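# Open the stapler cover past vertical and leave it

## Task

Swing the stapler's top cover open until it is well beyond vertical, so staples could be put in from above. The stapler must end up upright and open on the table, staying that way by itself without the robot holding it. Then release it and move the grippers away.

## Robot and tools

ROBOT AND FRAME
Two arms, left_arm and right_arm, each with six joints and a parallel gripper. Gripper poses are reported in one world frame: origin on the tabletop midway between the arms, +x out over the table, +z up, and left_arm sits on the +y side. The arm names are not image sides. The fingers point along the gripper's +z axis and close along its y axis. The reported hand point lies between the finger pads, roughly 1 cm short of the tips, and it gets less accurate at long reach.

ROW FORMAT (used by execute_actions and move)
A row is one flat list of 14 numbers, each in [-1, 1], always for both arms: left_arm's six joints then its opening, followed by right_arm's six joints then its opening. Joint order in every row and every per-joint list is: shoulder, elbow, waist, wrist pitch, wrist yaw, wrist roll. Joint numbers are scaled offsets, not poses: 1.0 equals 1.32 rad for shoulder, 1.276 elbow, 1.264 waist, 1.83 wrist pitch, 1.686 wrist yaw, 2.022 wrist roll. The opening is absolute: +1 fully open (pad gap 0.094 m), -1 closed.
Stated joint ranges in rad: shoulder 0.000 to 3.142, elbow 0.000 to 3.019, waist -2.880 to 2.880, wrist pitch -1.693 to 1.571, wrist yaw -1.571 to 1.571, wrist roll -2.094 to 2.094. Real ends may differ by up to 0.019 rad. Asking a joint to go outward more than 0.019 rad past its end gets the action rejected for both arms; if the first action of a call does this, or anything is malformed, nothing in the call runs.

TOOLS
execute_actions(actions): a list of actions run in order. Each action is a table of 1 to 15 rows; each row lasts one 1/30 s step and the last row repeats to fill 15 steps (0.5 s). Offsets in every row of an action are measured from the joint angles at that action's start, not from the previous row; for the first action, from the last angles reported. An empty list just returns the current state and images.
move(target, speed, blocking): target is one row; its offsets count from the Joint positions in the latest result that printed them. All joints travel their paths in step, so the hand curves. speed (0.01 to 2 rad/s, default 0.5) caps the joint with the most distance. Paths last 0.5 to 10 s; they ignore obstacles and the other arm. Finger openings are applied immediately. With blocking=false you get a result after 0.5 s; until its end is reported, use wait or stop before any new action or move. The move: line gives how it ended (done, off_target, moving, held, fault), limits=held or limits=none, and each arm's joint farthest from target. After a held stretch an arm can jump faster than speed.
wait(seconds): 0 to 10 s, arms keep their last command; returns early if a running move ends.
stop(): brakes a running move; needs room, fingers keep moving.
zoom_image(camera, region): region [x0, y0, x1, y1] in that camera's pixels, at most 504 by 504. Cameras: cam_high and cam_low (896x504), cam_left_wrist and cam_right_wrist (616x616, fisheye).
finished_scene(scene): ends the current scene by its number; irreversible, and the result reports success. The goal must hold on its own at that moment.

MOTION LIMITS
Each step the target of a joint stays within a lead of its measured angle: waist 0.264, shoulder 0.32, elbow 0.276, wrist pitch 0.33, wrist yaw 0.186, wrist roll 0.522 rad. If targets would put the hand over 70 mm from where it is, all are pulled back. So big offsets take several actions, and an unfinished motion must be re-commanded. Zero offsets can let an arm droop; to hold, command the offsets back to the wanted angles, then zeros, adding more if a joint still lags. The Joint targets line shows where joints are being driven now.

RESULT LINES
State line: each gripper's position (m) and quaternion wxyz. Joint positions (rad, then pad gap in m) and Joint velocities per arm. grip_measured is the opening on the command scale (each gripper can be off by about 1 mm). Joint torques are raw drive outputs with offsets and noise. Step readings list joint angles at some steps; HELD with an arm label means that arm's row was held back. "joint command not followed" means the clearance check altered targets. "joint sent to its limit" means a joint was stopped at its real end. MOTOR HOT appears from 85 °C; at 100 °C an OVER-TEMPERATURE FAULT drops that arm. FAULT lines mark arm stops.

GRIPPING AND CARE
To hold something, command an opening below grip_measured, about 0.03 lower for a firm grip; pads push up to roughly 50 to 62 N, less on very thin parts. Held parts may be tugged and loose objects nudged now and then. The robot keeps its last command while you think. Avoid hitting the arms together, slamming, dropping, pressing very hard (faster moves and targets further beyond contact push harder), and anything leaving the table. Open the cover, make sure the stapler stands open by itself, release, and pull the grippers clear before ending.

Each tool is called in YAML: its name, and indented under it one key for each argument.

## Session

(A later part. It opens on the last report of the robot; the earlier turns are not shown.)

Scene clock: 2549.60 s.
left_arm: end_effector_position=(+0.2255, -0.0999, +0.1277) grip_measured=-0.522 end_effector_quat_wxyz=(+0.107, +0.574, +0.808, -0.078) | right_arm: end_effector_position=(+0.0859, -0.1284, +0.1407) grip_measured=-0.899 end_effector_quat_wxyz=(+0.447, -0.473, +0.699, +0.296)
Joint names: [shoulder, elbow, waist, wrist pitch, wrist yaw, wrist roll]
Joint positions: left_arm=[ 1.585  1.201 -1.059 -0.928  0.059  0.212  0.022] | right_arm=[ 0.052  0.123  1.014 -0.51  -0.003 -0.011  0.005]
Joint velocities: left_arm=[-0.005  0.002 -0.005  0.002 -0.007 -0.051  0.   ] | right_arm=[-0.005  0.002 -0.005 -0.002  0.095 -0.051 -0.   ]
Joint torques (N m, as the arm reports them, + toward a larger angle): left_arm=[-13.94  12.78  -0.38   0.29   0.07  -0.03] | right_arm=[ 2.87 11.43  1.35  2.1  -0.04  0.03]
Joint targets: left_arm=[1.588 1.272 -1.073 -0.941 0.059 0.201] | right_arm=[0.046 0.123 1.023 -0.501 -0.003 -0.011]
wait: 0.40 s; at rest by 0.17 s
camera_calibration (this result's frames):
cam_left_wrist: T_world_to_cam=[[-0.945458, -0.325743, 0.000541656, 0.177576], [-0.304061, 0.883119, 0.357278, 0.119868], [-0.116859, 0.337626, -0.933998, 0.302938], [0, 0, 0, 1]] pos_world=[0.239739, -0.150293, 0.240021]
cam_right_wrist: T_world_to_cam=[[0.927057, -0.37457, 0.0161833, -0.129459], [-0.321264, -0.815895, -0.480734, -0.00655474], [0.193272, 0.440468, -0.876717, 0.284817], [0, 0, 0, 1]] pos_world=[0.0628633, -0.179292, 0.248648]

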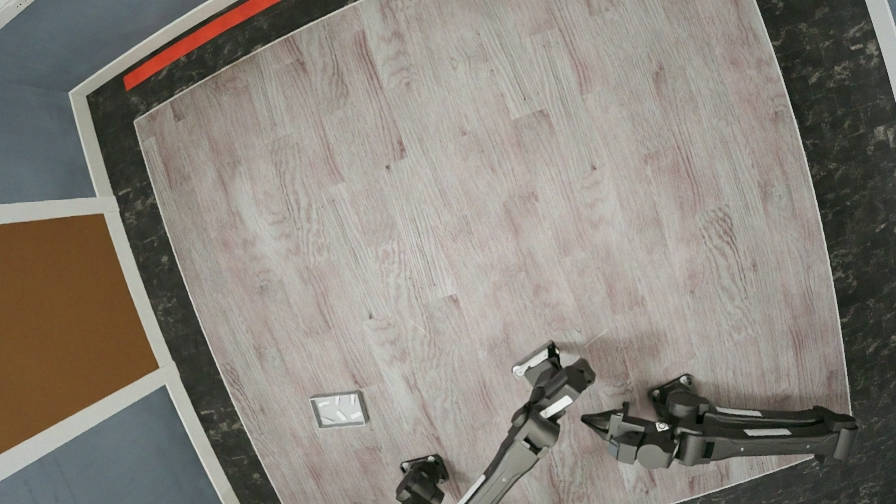

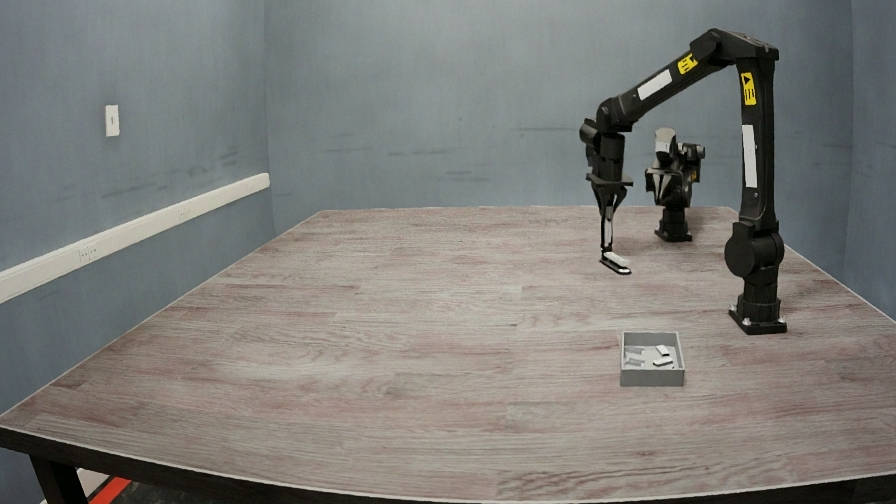

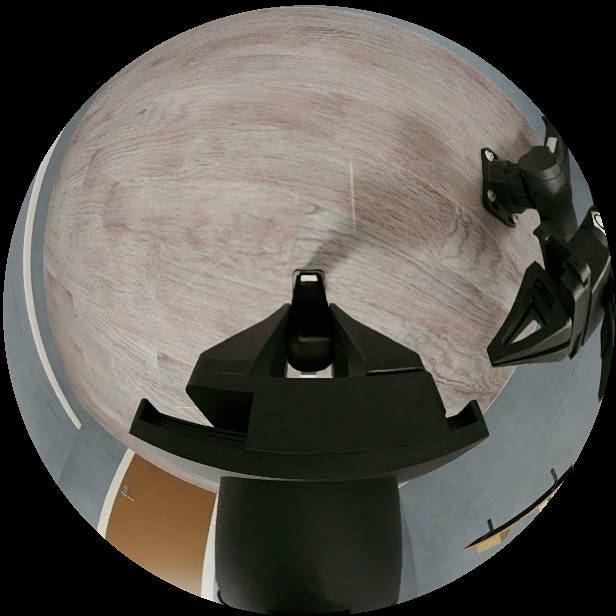

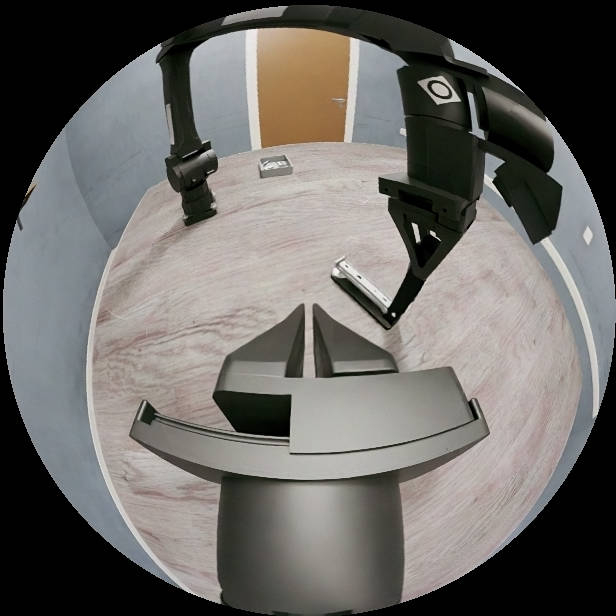

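execute_actions:
  actions:
    - [[0.00697,0.06346,-0.01187,-0.0071,-0.00119,-0.00602,-0.56,-0.004,0,0.007,0.005,0,0,-0.9],[0.01167,0.07127,-0.01266,-0.00995,-0.00237,-0.0066,-0.56,-0.004,0,0.007,0.005,0,0,-0.9],[0.01636,0.07908,-0.01345,-0.01564,-0.00356,-0.00718,-0.56,-0.004,0,0.007,0.005,0,0,-0.9],[0.02106,0.0869,-0.01424,-0.02133,-0.00474,-0.00776,-0.56,-0.004,0,0.007,0.005,0,0,-0.9],[0.02576,0.09471,-0.01503,-0.02702,-0.00593,-0.00834,-0.56,-0.004,0,0.007,0.005,0,0,-0.9],[0.03046,0.10252,-0.01582,-0.0327,-0.00712,-0.00891,-0.56,-0.004,0,0.007,0.005,0,0,-0.9],[0.03515,0.11033,-0.01661,-0.03839,-0.0083,-0.00949,-0.56,-0.004,0,0.007,0.005,0,0,-0.9],[0.03985,0.11815,-0.0174,-0.04408,-0.00949,-0.01007,-0.56,-0.004,0,0.007,0.005,0,0,-0.9],[0.04455,0.12596,-0.0182,-0.04977,-0.01067,-0.01065,-0.56,-0.004,0,0.007,0.005,0,0,-0.9],[0.04924,0.13377,-0.01899,-0.05546,-0.01186,-0.01123,-0.56,-0.004,0,0.007,0.005,0,0,-0.9],[0.04924,0.13377,-0.01899,-0.06115,-0.01186,-0.01123,-0.56,-0.004,0,0.007,0.005,0,0,-0.9],[0.04924,0.13377,-0.01899,-0.06399,-0.01186,-0.01123,-0.56,-0.004,0,0.007,0.005,0,0,-0.9]]
    - [[0.00677,0.06519,-0.01102,-0.00683,-0.0011,-0.00626,-0.56,-0.004,0,0.007,0.005,0,0,-0.9],[0.01203,0.07277,-0.01176,-0.00992,-0.00221,-0.00659,-0.56,-0.004,0,0.007,0.005,0,0,-0.9],[0.01729,0.08036,-0.01249,-0.0161,-0.00331,-0.00691,-0.56,-0.004,0,0.007,0.005,0,0,-0.9],[0.02255,0.08795,-0.01323,-0.02228,-0.00441,-0.00724,-0.56,-0.004,0,0.007,0.005,0,0,-0.9],[0.02781,0.09553,-0.01397,-0.02846,-0.00552,-0.00757,-0.56,-0.004,0,0.007,0.005,0,0,-0.9],[0.03306,0.10312,-0.0147,-0.03464,-0.00662,-0.00789,-0.56,-0.004,0,0.007,0.005,0,0,-0.9],[0.03832,0.1107,-0.01544,-0.04082,-0.00772,-0.00822,-0.56,-0.004,0,0.007,0.005,0,0,-0.9],[0.04358,0.11829,-0.01617,-0.047,-0.00882,-0.00854,-0.56,-0.004,0,0.007,0.005,0,0,-0.9],[0.04884,0.12588,-0.01691,-0.05318,-0.00993,-0.00887,-0.56,-0.004,0,0.007,0.005,0,0,-0.9],[0.0541,0.13346,-0.01765,-0.05936,-0.01103,-0.0092,-0.56,-0.004,0,0.007,0.005,0,0,-0.9],[0.0541,0.13346,-0.01765,-0.06554,-0.01103,-0.0092,-0.56,-0.004,0,0.007,0.005,0,0,-0.9],[0.0541,0.13346,-0.01765,-0.06863,-0.01103,-0.0092,-0.56,-0.004,0,0.007,0.005,0,0,-0.9]]
    - [[0.00702,0.06535,-0.01097,-0.00683,-0.00101,-0.00631,-0.56,-0.004,0,0.007,0.005,0,0,-0.9],[0.01252,0.07309,-0.01165,-0.00989,-0.00203,-0.00669,-0.56,-0.004,0,0.007,0.005,0,0,-0.9],[0.01802,0.08083,-0.01233,-0.01599,-0.00304,-0.00706,-0.56,-0.004,0,0.007,0.005,0,0,-0.9],[0.02352,0.08857,-0.01301,-0.0221,-0.00406,-0.00744,-0.56,-0.004,0,0.007,0.005,0,0,-0.9],[0.02902,0.09632,-0.01369,-0.02821,-0.00507,-0.00782,-0.56,-0.004,0,0.007,0.005,0,0,-0.9],[0.03452,0.10406,-0.01437,-0.03432,-0.00608,-0.00819,-0.56,-0.004,0,0.007,0.005,0,0,-0.9],[0.04002,0.1118,-0.01505,-0.04043,-0.0071,-0.00857,-0.56,-0.004,0,0.007,0.005,0,0,-0.9],[0.04552,0.11955,-0.01573,-0.04654,-0.00811,-0.00894,-0.56,-0.004,0,0.007,0.005,0,0,-0.9],[0.05102,0.12729,-0.01641,-0.05265,-0.00913,-0.00932,-0.56,-0.004,0,0.007,0.005,0,0,-0.9],[0.05652,0.13503,-0.01709,-0.05876,-0.01014,-0.0097,-0.56,-0.004,0,0.007,0.005,0,0,-0.9],[0.05652,0.13503,-0.01709,-0.06487,-0.01014,-0.0097,-0.56,-0.004,0,0.007,0.005,0,0,-0.9],[0.05652,0.13503,-0.01709,-0.06792,-0.01014,-0.0097,-0.56,-0.004,0,0.007,0.005,0,0,-0.9]]

wait:
  seconds: 0.3

Scene clock: 2585.33 s.
left_arm: end_effector_position=(+0.2349, -0.1259, +0.1252) grip_measured=-0.522 end_effector_quat_wxyz=(+0.004, +0.579, +0.815, -0.003) | right_arm: end_effector_position=(+0.0859, -0.1284, +0.1407) grip_measured=-0.899 end_effector_quat_wxyz=(+0.447, -0.473, +0.699, +0.296)
Joint names: [shoulder, elbow, waist, wrist pitch, wrist yaw, wrist roll]
Joint positions: left_arm=[ 1.796  1.494 -1.088 -1.26   0.003  0.19   0.022] | right_arm=[ 0.052  0.123  1.014 -0.51  -0.003 -0.011  0.005]
Joint velocities: left_arm=[-0.005 -0.017  0.005 -0.027  0.037  0.037 -0.001] | right_arm=[-0.015 -0.012 -0.005  0.002 -0.051 -0.007  0.001]
Joint torques (N m, as the arm reports them, + toward a larger angle): left_arm=[-17.18  12.71  -0.37  -0.02   0.03  -0.04] | right_arm=[ 2.91 11.42  1.41  2.1  -0.04  0.03]
Joint targets: left_arm=[1.797 1.567 -1.101 -1.270 0.003 0.178] | right_arm=[0.046 0.123 1.023 -0.501 -0.003 -0.011]
Step readings (joint positions; steps 1 to 15: 1st action; 16 to 30: 2nd action; 31 to 45: 3rd action):
0: left_arm=[1.585 1.201 -1.059 -0.928 0.059 0.212] | right_arm=[0.052 0.123 1.014 -0.510 -0.003 -0.011]
1: left_arm=[1.586 1.202 -1.059 -0.928 0.059 0.212] | right_arm=[0.052 0.123 1.014 -0.510 -0.003 -0.011]
2: left_arm=[1.587 1.205 -1.060 -0.930 0.059 0.212] | right_arm=[0.052 0.123 1.014 -0.510 -0.003 -0.011]
4: left_arm=[1.595 1.216 -1.061 -0.944 0.056 0.211] | right_arm=[0.052 0.123 1.014 -0.510 -0.003 -0.011]
8: left_arm=[1.622 1.254 -1.066 -0.985 0.047 0.207] | right_arm=[0.052 0.123 1.014 -0.510 -0.003 -0.011]
15: left_arm=[1.653 1.298 -1.070 -1.031 0.039 0.203] | right_arm=[0.052 0.123 1.014 -0.510 -0.003 -0.011]
16: left_arm=[1.653 1.298 -1.070 -1.032 0.039 0.203] | right_arm=[0.052 0.123 1.014 -0.510 -0.003 -0.011]
17: left_arm=[1.655 1.301 -1.070 -1.034 0.039 0.203] | right_arm=[0.052 0.123 1.014 -0.510 -0.003 -0.011]
19: left_arm=[1.664 1.313 -1.072 -1.048 0.036 0.202] | right_arm=[0.052 0.123 1.014 -0.510 -0.003 -0.011]
23: left_arm=[1.692 1.352 -1.076 -1.092 0.029 0.199] | right_arm=[0.052 0.123 1.014 -0.510 -0.003 -0.011]
30: left_arm=[1.723 1.395 -1.080 -1.146 0.021 0.197] | right_arm=[0.052 0.123 1.014 -0.510 -0.003 -0.011]
31: left_arm=[1.723 1.396 -1.080 -1.146 0.020 0.197] | right_arm=[0.052 0.123 1.014 -0.510 -0.003 -0.011]
32: left_arm=[1.725 1.398 -1.080 -1.149 0.020 0.197] | right_arm=[0.052 0.123 1.014 -0.510 -0.003 -0.011]
34: left_arm=[1.735 1.411 -1.080 -1.163 0.018 0.196] | right_arm=[0.052 0.123 1.014 -0.510 -0.003 -0.011]
38: left_arm=[1.764 1.451 -1.084 -1.207 0.011 0.193] | right_arm=[0.052 0.123 1.014 -0.510 -0.003 -0.011]
45: Joint positions above
camera_calibration (this result's frames):
cam_left_wrist: T_world_to_cam=[[-0.94507, -0.326868, 0.0000702688, 0.177779], [-0.265799, 0.768626, 0.581863, 0.0950885], [-0.190246, 0.549883, -0.813287, 0.339336], [0, 0, 0, 1]] pos_world=[0.257845, -0.201572, 0.220637]
cam_right_wrist: T_world_to_cam=[[0.927057, -0.37457, 0.0161833, -0.129459], [-0.321264, -0.815895, -0.480734, -0.00655474], [0.193272, 0.440468, -0.876717, 0.284817], [0, 0, 0, 1]] pos_world=[0.0628633, -0.179292, 0.248648]

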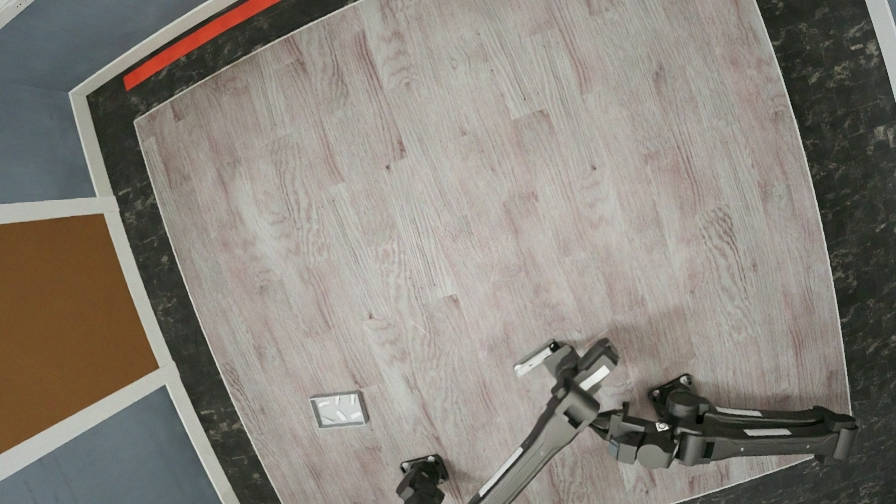

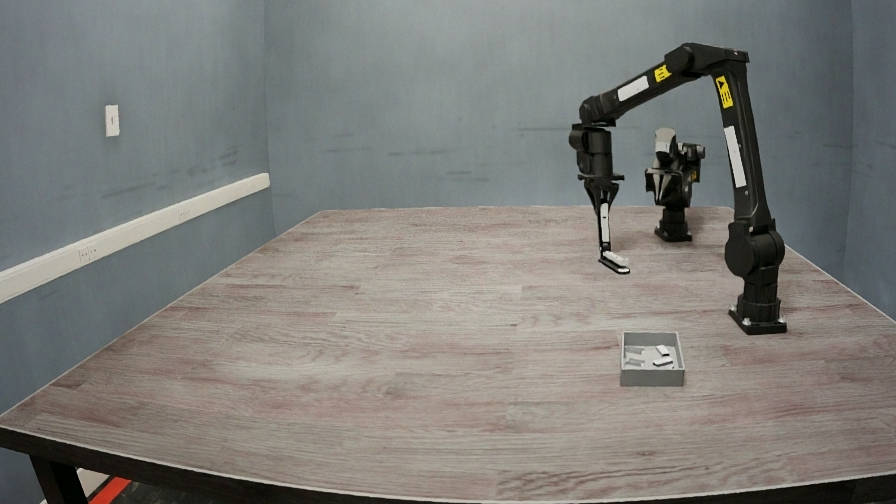

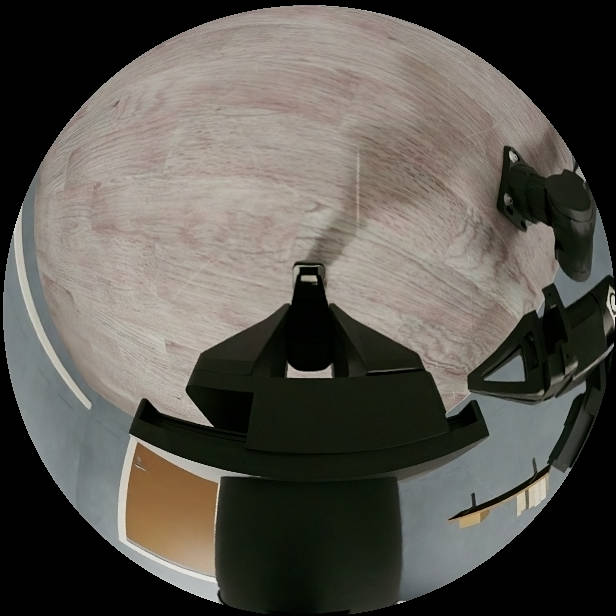

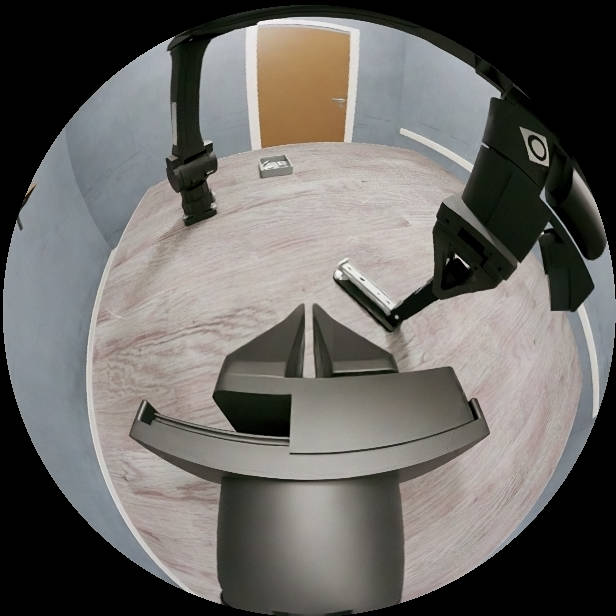

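Scene clock: 2585.63 s.
left_arm: end_effector_position=(+0.2349, -0.1259, +0.1252) grip_measured=-0.522 end_effector_quat_wxyz=(+0.004, +0.579, +0.815, -0.003) | right_arm: end_effector_position=(+0.0859, -0.1284, +0.1407) grip_measured=-0.899 end_effector_quat_wxyz=(+0.447, -0.473, +0.699, +0.296)
Joint names: [shoulder, elbow, waist, wrist pitch, wrist yaw, wrist roll]
Joint positions: left_arm=[ 1.796  1.494 -1.088 -1.26   0.003  0.19   0.022] | right_arm=[ 0.052  0.123  1.014 -0.51  -0.003 -0.011  0.005]
Joint velocities: left_arm=[-0.005  0.002 -0.005  0.007 -0.022  0.022  0.   ] | right_arm=[-0.024 -0.012 -0.005 -0.007  0.037  0.022  0.001]
Joint torques (N m, as the arm reports them, + toward a larger angle): left_arm=[-17.31  12.79  -0.42   0.     0.04  -0.04] | right_arm=[ 2.9  11.43  1.36  2.1  -0.04  0.03]
Joint targets: left_arm=[1.797 1.567 -1.101 -1.270 0.004 0.177] | right_arm=[0.046 0.123 1.023 -0.501 -0.003 -0.011]
wait: 0.30 s; at rest by 0.17 s
camera_calibration (this result's frames):
cam_left_wrist: T_world_to_cam=[[-0.944945, -0.327228, 0.0000740871, 0.177704], [-0.26609, 0.768525, 0.581863, 0.0951441], [-0.190459, 0.549809, -0.813287, 0.339377], [0, 0, 0, 1]] pos_world=[0.257874, -0.201563, 0.220636]
cam_right_wrist: T_world_to_cam=[[0.927057, -0.37457, 0.0161833, -0.129459], [-0.321264, -0.815895, -0.480734, -0.00655474], [0.193272, 0.440468, -0.876717, 0.284817], [0, 0, 0, 1]] pos_world=[0.0628633, -0.179292, 0.248648]

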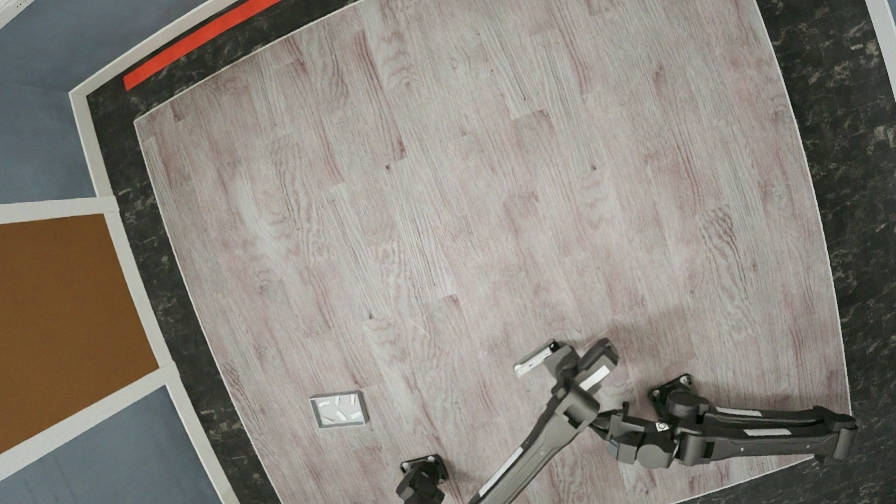

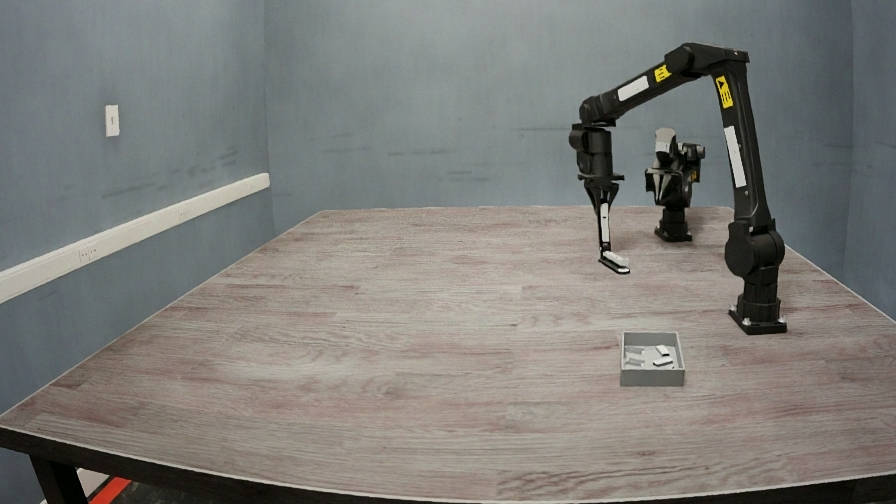

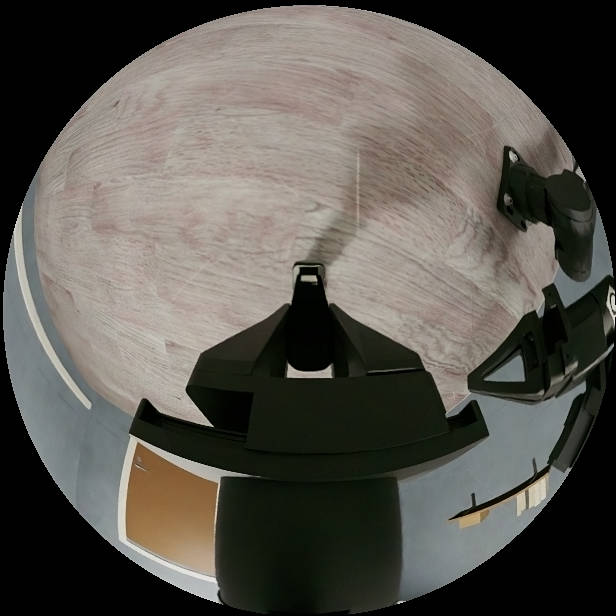

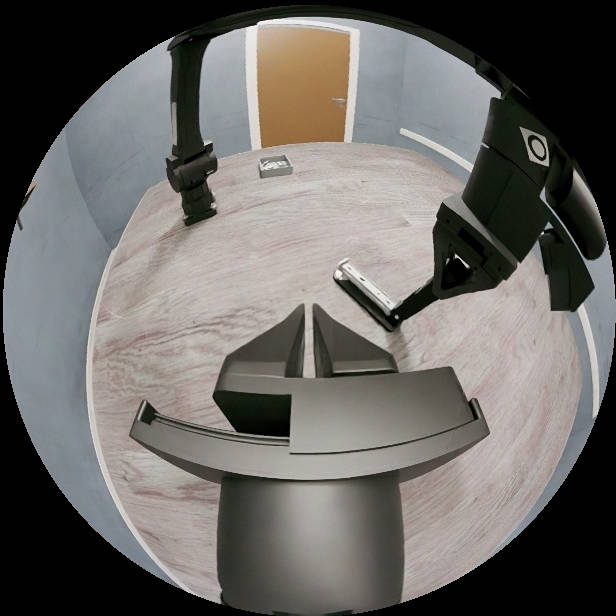

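execute_actions:
  actions:
    - [[0.00581,0.0652,-0.0109,-0.00546,-0.00091,-0.00698,-0.56,-0.004,0,0.007,0.005,0,0,-0.9],[0.01086,0.07318,-0.01152,-0.00848,-0.00183,-0.00754,-0.56,-0.004,0,0.007,0.005,0,0,-0.9],[0.01592,0.08117,-0.01214,-0.0145,-0.00274,-0.00809,-0.56,-0.004,0,0.007,0.005,0,0,-0.9],[0.02097,0.08915,-0.01275,-0.02053,-0.00365,-0.00865,-0.56,-0.004,0,0.007,0.005,0,0,-0.9],[0.02602,0.09714,-0.01337,-0.02656,-0.00457,-0.0092,-0.56,-0.004,0,0.007,0.005,0,0,-0.9],[0.03108,0.10513,-0.01399,-0.03259,-0.00548,-0.00975,-0.56,-0.004,0,0.007,0.005,0,0,-0.9],[0.03613,0.11311,-0.0146,-0.03861,-0.00639,-0.01031,-0.56,-0.004,0,0.007,0.005,0,0,-0.9],[0.04118,0.1211,-0.01522,-0.04464,-0.0073,-0.01086,-0.56,-0.004,0,0.007,0.005,0,0,-0.9],[0.04624,0.12908,-0.01584,-0.05067,-0.00822,-0.01142,-0.56,-0.004,0,0.007,0.005,0,0,-0.9],[0.05129,0.13707,-0.01646,-0.05669,-0.00913,-0.01197,-0.56,-0.004,0,0.007,0.005,0,0,-0.9],[0.05129,0.13707,-0.01646,-0.06272,-0.00913,-0.01197,-0.56,-0.004,0,0.007,0.005,0,0,-0.9],[0.05129,0.13707,-0.01646,-0.06573,-0.00913,-0.01197,-0.56,-0.004,0,0.007,0.005,0,0,-0.9]]
    - [[0.00444,0.06575,-0.01085,-0.00601,-0.00085,-0.00686,-0.56,-0.004,0,0.007,0.005,0,0,-0.9],[0.0104,0.0739,-0.01141,-0.00906,-0.00171,-0.00729,-0.56,-0.004,0,0.007,0.005,0,0,-0.9],[0.01635,0.08205,-0.01197,-0.01516,-0.00256,-0.00772,-0.56,-0.004,0,0.007,0.005,0,0,-0.9],[0.02231,0.0902,-0.01253,-0.02125,-0.00342,-0.00815,-0.56,-0.004,0,0.007,0.005,0,0,-0.9],[0.02826,0.09835,-0.0131,-0.02735,-0.00427,-0.00858,-0.56,-0.004,0,0.007,0.005,0,0,-0.9],[0.03422,0.1065,-0.01366,-0.03344,-0.00512,-0.00901,-0.56,-0.004,0,0.007,0.005,0,0,-0.9],[0.04017,0.11465,-0.01422,-0.03954,-0.00598,-0.00944,-0.56,-0.004,0,0.007,0.005,0,0,-0.9],[0.04613,0.1228,-0.01478,-0.04564,-0.00683,-0.00987,-0.56,-0.004,0,0.007,0.005,0,0,-0.9],[0.05208,0.13095,-0.01534,-0.05173,-0.00769,-0.0103,-0.56,-0.004,0,0.007,0.005,0,0,-0.9],[0.05804,0.1391,-0.01591,-0.05783,-0.00854,-0.01073,-0.56,-0.004,0,0.007,0.005,0,0,-0.9],[0.05804,0.1391,-0.01591,-0.06392,-0.00854,-0.01073,-0.56,-0.004,0,0.007,0.005,0,0,-0.9],[0.05804,0.1391,-0.01591,-0.06697,-0.00854,-0.01073,-0.56,-0.004,0,0.007,0.005,0,0,-0.9]]
    - [[0.00466,0.06598,-0.01079,-0.00601,-0.00078,-0.00688,-0.56,-0.004,0,0.007,0.005,0,0,-0.9],[0.01083,0.07436,-0.0113,-0.00906,-0.00155,-0.00733,-0.56,-0.004,0,0.007,0.005,0,0,-0.9],[0.01701,0.08274,-0.0118,-0.01516,-0.00233,-0.00778,-0.56,-0.004,0,0.007,0.005,0,0,-0.9],[0.02318,0.09111,-0.01231,-0.02125,-0.00311,-0.00823,-0.56,-0.004,0,0.007,0.005,0,0,-0.9],[0.02936,0.09949,-0.01282,-0.02735,-0.00389,-0.00868,-0.56,-0.004,0,0.007,0.005,0,0,-0.9],[0.03553,0.10787,-0.01332,-0.03344,-0.00466,-0.00913,-0.56,-0.004,0,0.007,0.005,0,0,-0.9],[0.0417,0.11625,-0.01383,-0.03954,-0.00544,-0.00958,-0.56,-0.004,0,0.007,0.005,0,0,-0.9],[0.04788,0.12463,-0.01433,-0.04564,-0.00622,-0.01003,-0.56,-0.004,0,0.007,0.005,0,0,-0.9],[0.05405,0.133,-0.01484,-0.05173,-0.00699,-0.01048,-0.56,-0.004,0,0.007,0.005,0,0,-0.9],[0.06023,0.14138,-0.01535,-0.05783,-0.00777,-0.01093,-0.56,-0.004,0,0.007,0.005,0,0,-0.9],[0.06023,0.14138,-0.01535,-0.06392,-0.00777,-0.01093,-0.56,-0.004,0,0.007,0.005,0,0,-0.9],[0.06023,0.14138,-0.01535,-0.06697,-0.00777,-0.01093,-0.56,-0.004,0,0.007,0.005,0,0,-0.9]]

wait:
  seconds: 0.3

Scene clock: 2624.83 s.
left_arm: end_effector_position=(+0.2489, -0.1587, +0.1192) grip_measured=-0.522 end_effector_quat_wxyz=(-0.082, +0.575, +0.812, +0.061) | right_arm: end_effector_position=(+0.0859, -0.1284, +0.1407) grip_measured=-0.899 end_effector_quat_wxyz=(+0.447, -0.473, +0.699, +0.296)
Joint names: [shoulder, elbow, waist, wrist pitch, wrist yaw, wrist roll]
Joint positions: left_arm=[ 2.03   1.819 -1.108 -1.561 -0.039  0.162  0.022] | right_arm=[ 0.052  0.123  1.014 -0.51  -0.003 -0.011  0.005]
Joint velocities: left_arm=[-0.015 -0.002 -0.015 -0.007 -0.007 -0.007  0.001] | right_arm=[ 0.005 -0.007  0.005  0.002  0.037 -0.066  0.001]
Joint torques (N m, as the arm reports them, + toward a larger angle): left_arm=[-20.64  12.18  -0.19  -0.58  -0.01  -0.06] | right_arm=[ 2.93 11.43  1.34  2.1  -0.04  0.04]
Joint targets: left_arm=[2.029 1.886 -1.122 -1.583 -0.040 0.149] | right_arm=[0.046 0.123 1.023 -0.501 -0.003 -0.011]
Step readings (joint positions; steps 1 to 15: 1st action; 16 to 30: 2nd action; 31 to 45: 3rd action):
0: left_arm=[1.796 1.494 -1.088 -1.260 0.003 0.190] | right_arm=[0.052 0.123 1.014 -0.510 -0.003 -0.011]
1: left_arm=[1.796 1.495 -1.088 -1.260 0.003 0.190] | right_arm=[0.052 0.123 1.014 -0.510 -0.003 -0.011]
2: left_arm=[1.798 1.497 -1.088 -1.262 0.002 0.189] | right_arm=[0.052 0.123 1.014 -0.510 -0.003 -0.011]
4: left_arm=[1.807 1.511 -1.089 -1.273 0.001 0.187] | right_arm=[0.052 0.123 1.014 -0.510 -0.003 -0.011]
8: left_arm=[1.838 1.553 -1.092 -1.312 -0.006 0.183] | right_arm=[0.052 0.123 1.014 -0.510 -0.003 -0.011]
15: left_arm=[1.870 1.596 -1.096 -1.360 -0.012 0.180] | right_arm=[0.052 0.123 1.014 -0.510 -0.003 -0.011]
16: left_arm=[1.870 1.597 -1.096 -1.360 -0.012 0.180] | right_arm=[0.052 0.123 1.014 -0.510 -0.003 -0.011]
17: left_arm=[1.872 1.600 -1.096 -1.361 -0.013 0.179] | right_arm=[0.052 0.123 1.014 -0.510 -0.003 -0.011]
19: left_arm=[1.882 1.615 -1.096 -1.371 -0.015 0.177] | right_arm=[0.052 0.123 1.014 -0.510 -0.003 -0.011]
23: left_arm=[1.916 1.661 -1.099 -1.409 -0.020 0.174] | right_arm=[0.052 0.123 1.014 -0.510 -0.003 -0.011]
30: left_arm=[1.949 1.706 -1.102 -1.460 -0.027 0.171] | right_arm=[0.052 0.123 1.014 -0.510 -0.003 -0.011]
31: left_arm=[1.950 1.707 -1.102 -1.460 -0.027 0.171] | right_arm=[0.052 0.123 1.014 -0.510 -0.003 -0.011]
32: left_arm=[1.952 1.710 -1.102 -1.461 -0.027 0.170] | right_arm=[0.052 0.123 1.014 -0.510 -0.003 -0.011]
34: left_arm=[1.963 1.727 -1.103 -1.472 -0.028 0.169] | right_arm=[0.052 0.123 1.014 -0.510 -0.003 -0.011]
38: left_arm=[1.997 1.774 -1.106 -1.511 -0.033 0.166] | right_arm=[0.052 0.123 1.014 -0.510 -0.003 -0.011]
45: Joint positions above
camera_calibration (this result's frames):
cam_left_wrist: T_world_to_cam=[[-0.944093, -0.329619, -0.00630506, 0.180366], [-0.225486, 0.631648, 0.741739, 0.0767019], [-0.240509, 0.701693, -0.670659, 0.374756], [0, 0, 0, 1]] pos_world=[0.27771, -0.25196, 0.195577]
cam_right_wrist: T_world_to_cam=[[0.927057, -0.37457, 0.0161833, -0.129459], [-0.321264, -0.815895, -0.480734, -0.00655474], [0.193272, 0.440468, -0.876717, 0.284817], [0, 0, 0, 1]] pos_world=[0.0628633, -0.179292, 0.248648]

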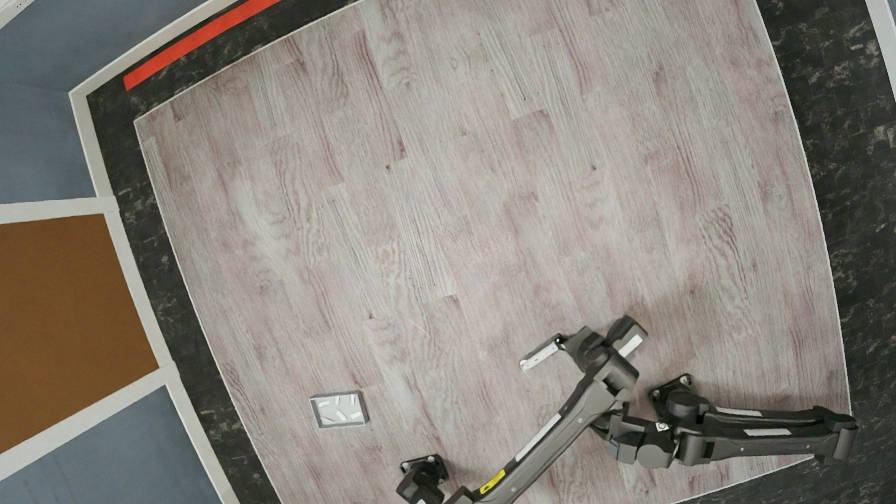

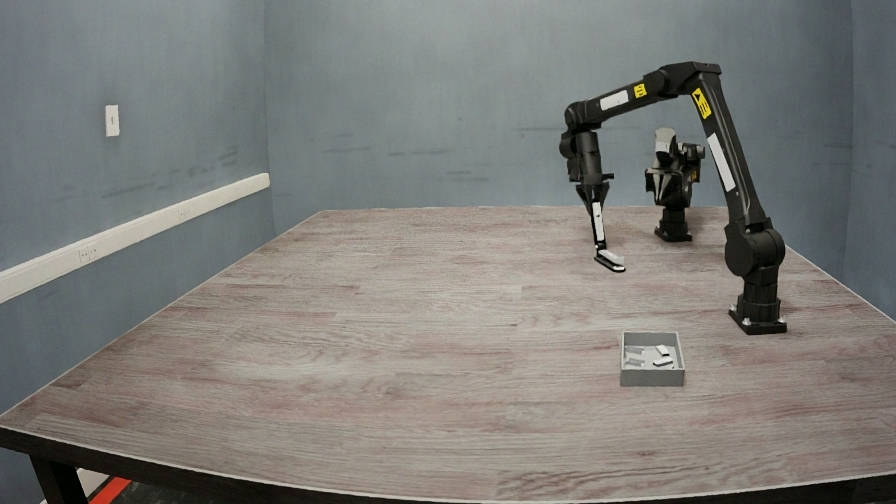

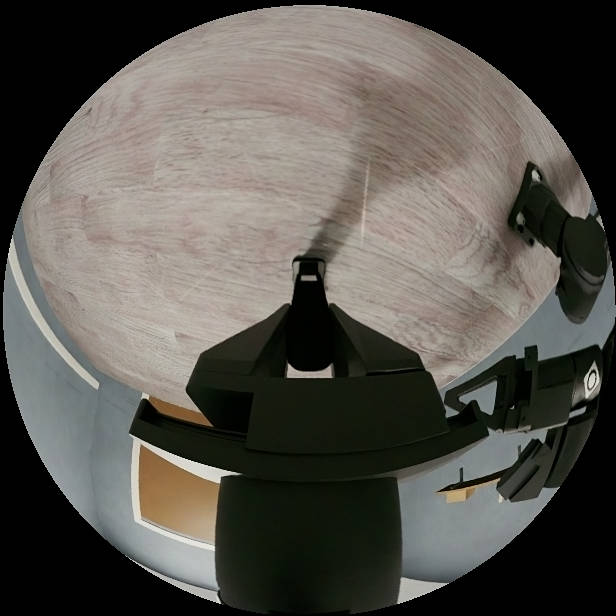

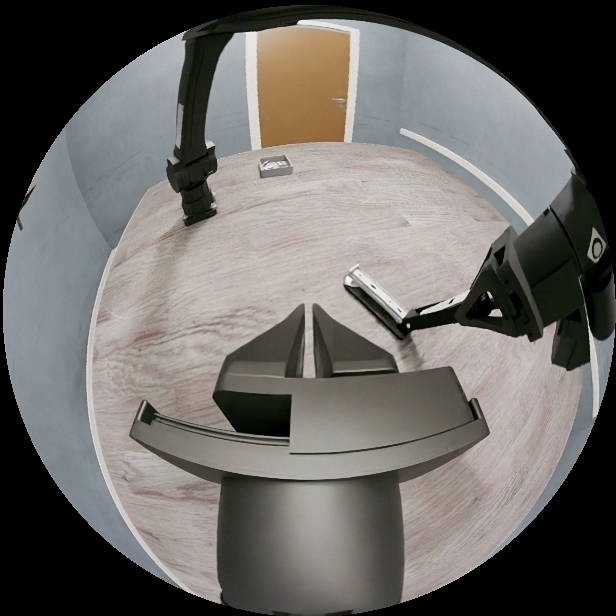

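Scene clock: 2625.13 s.
left_arm: end_effector_position=(+0.2489, -0.1587, +0.1192) grip_measured=-0.522 end_effector_quat_wxyz=(-0.082, +0.575, +0.812, +0.061) | right_arm: end_effector_position=(+0.0859, -0.1284, +0.1407) grip_measured=-0.899 end_effector_quat_wxyz=(+0.447, -0.473, +0.699, +0.296)
Joint names: [shoulder, elbow, waist, wrist pitch, wrist yaw, wrist roll]
Joint positions: left_arm=[ 2.03   1.819 -1.108 -1.561 -0.039  0.162  0.022] | right_arm=[ 0.052  0.123  1.014 -0.51  -0.003 -0.011  0.005]
Joint velocities: left_arm=[ 0.005  0.002 -0.015 -0.007 -0.007  0.007 -0.001] | right_arm=[-0.015 -0.002 -0.005  0.012  0.037  0.066 -0.   ]
Joint torques (N m, as the arm reports them, + toward a larger angle): left_arm=[-20.85  12.18  -0.75  -0.7   -0.03  -0.05] | right_arm=[ 2.9  11.43  1.37  2.09 -0.04  0.04]
Joint targets: left_arm=[2.029 1.886 -1.122 -1.583 -0.040 0.149] | right_arm=[0.046 0.123 1.023 -0.501 -0.003 -0.011]
wait: 0.30 s; at rest by 0.17 s
camera_calibration (this result's frames):
cam_left_wrist: T_world_to_cam=[[-0.944093, -0.329619, -0.00630506, 0.180366], [-0.225486, 0.631648, 0.741739, 0.0767019], [-0.240509, 0.701693, -0.670659, 0.374756], [0, 0, 0, 1]] pos_world=[0.27771, -0.25196, 0.195577]
cam_right_wrist: T_world_to_cam=[[0.927057, -0.37457, 0.0161833, -0.129459], [-0.321264, -0.815895, -0.480734, -0.00655474], [0.193272, 0.440468, -0.876717, 0.284817], [0, 0, 0, 1]] pos_world=[0.0628633, -0.179292, 0.248648]

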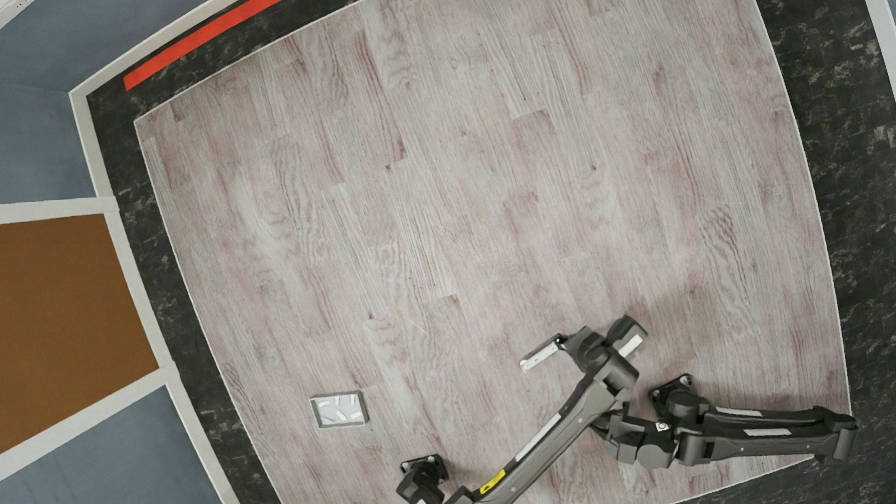

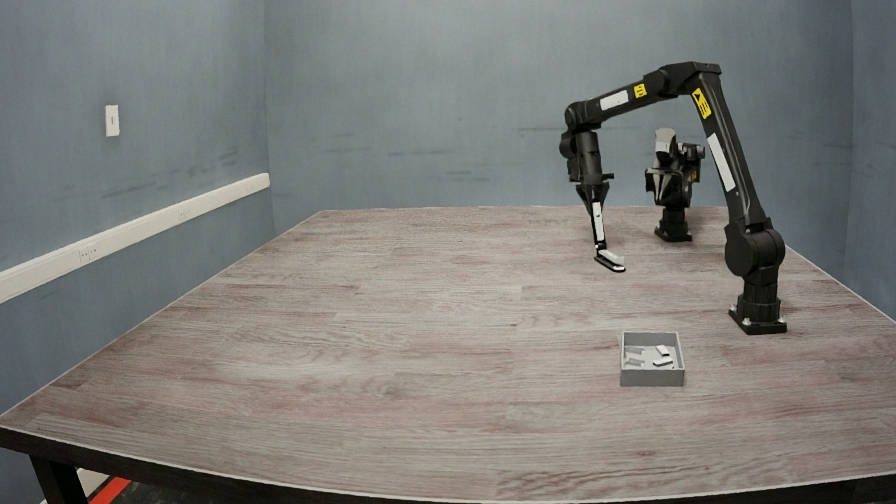

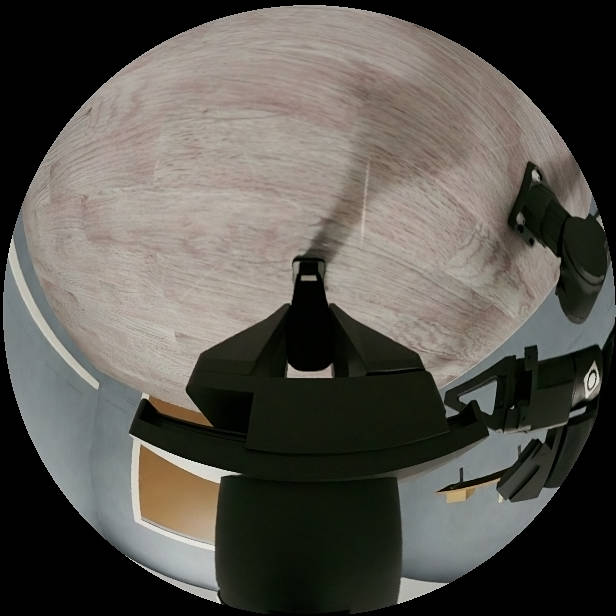

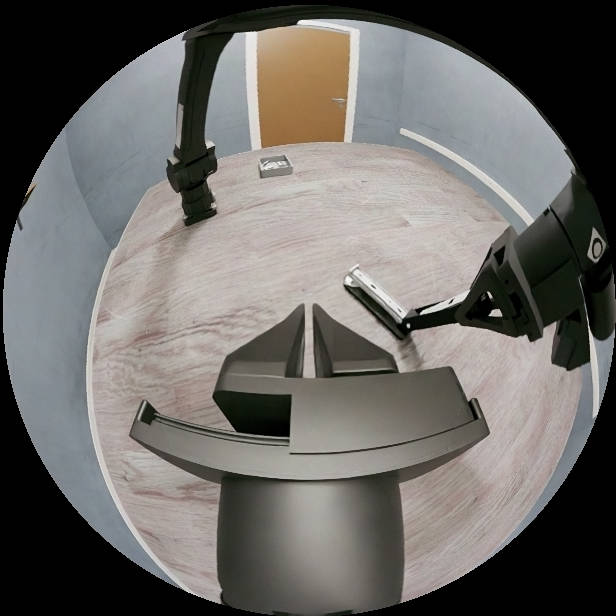

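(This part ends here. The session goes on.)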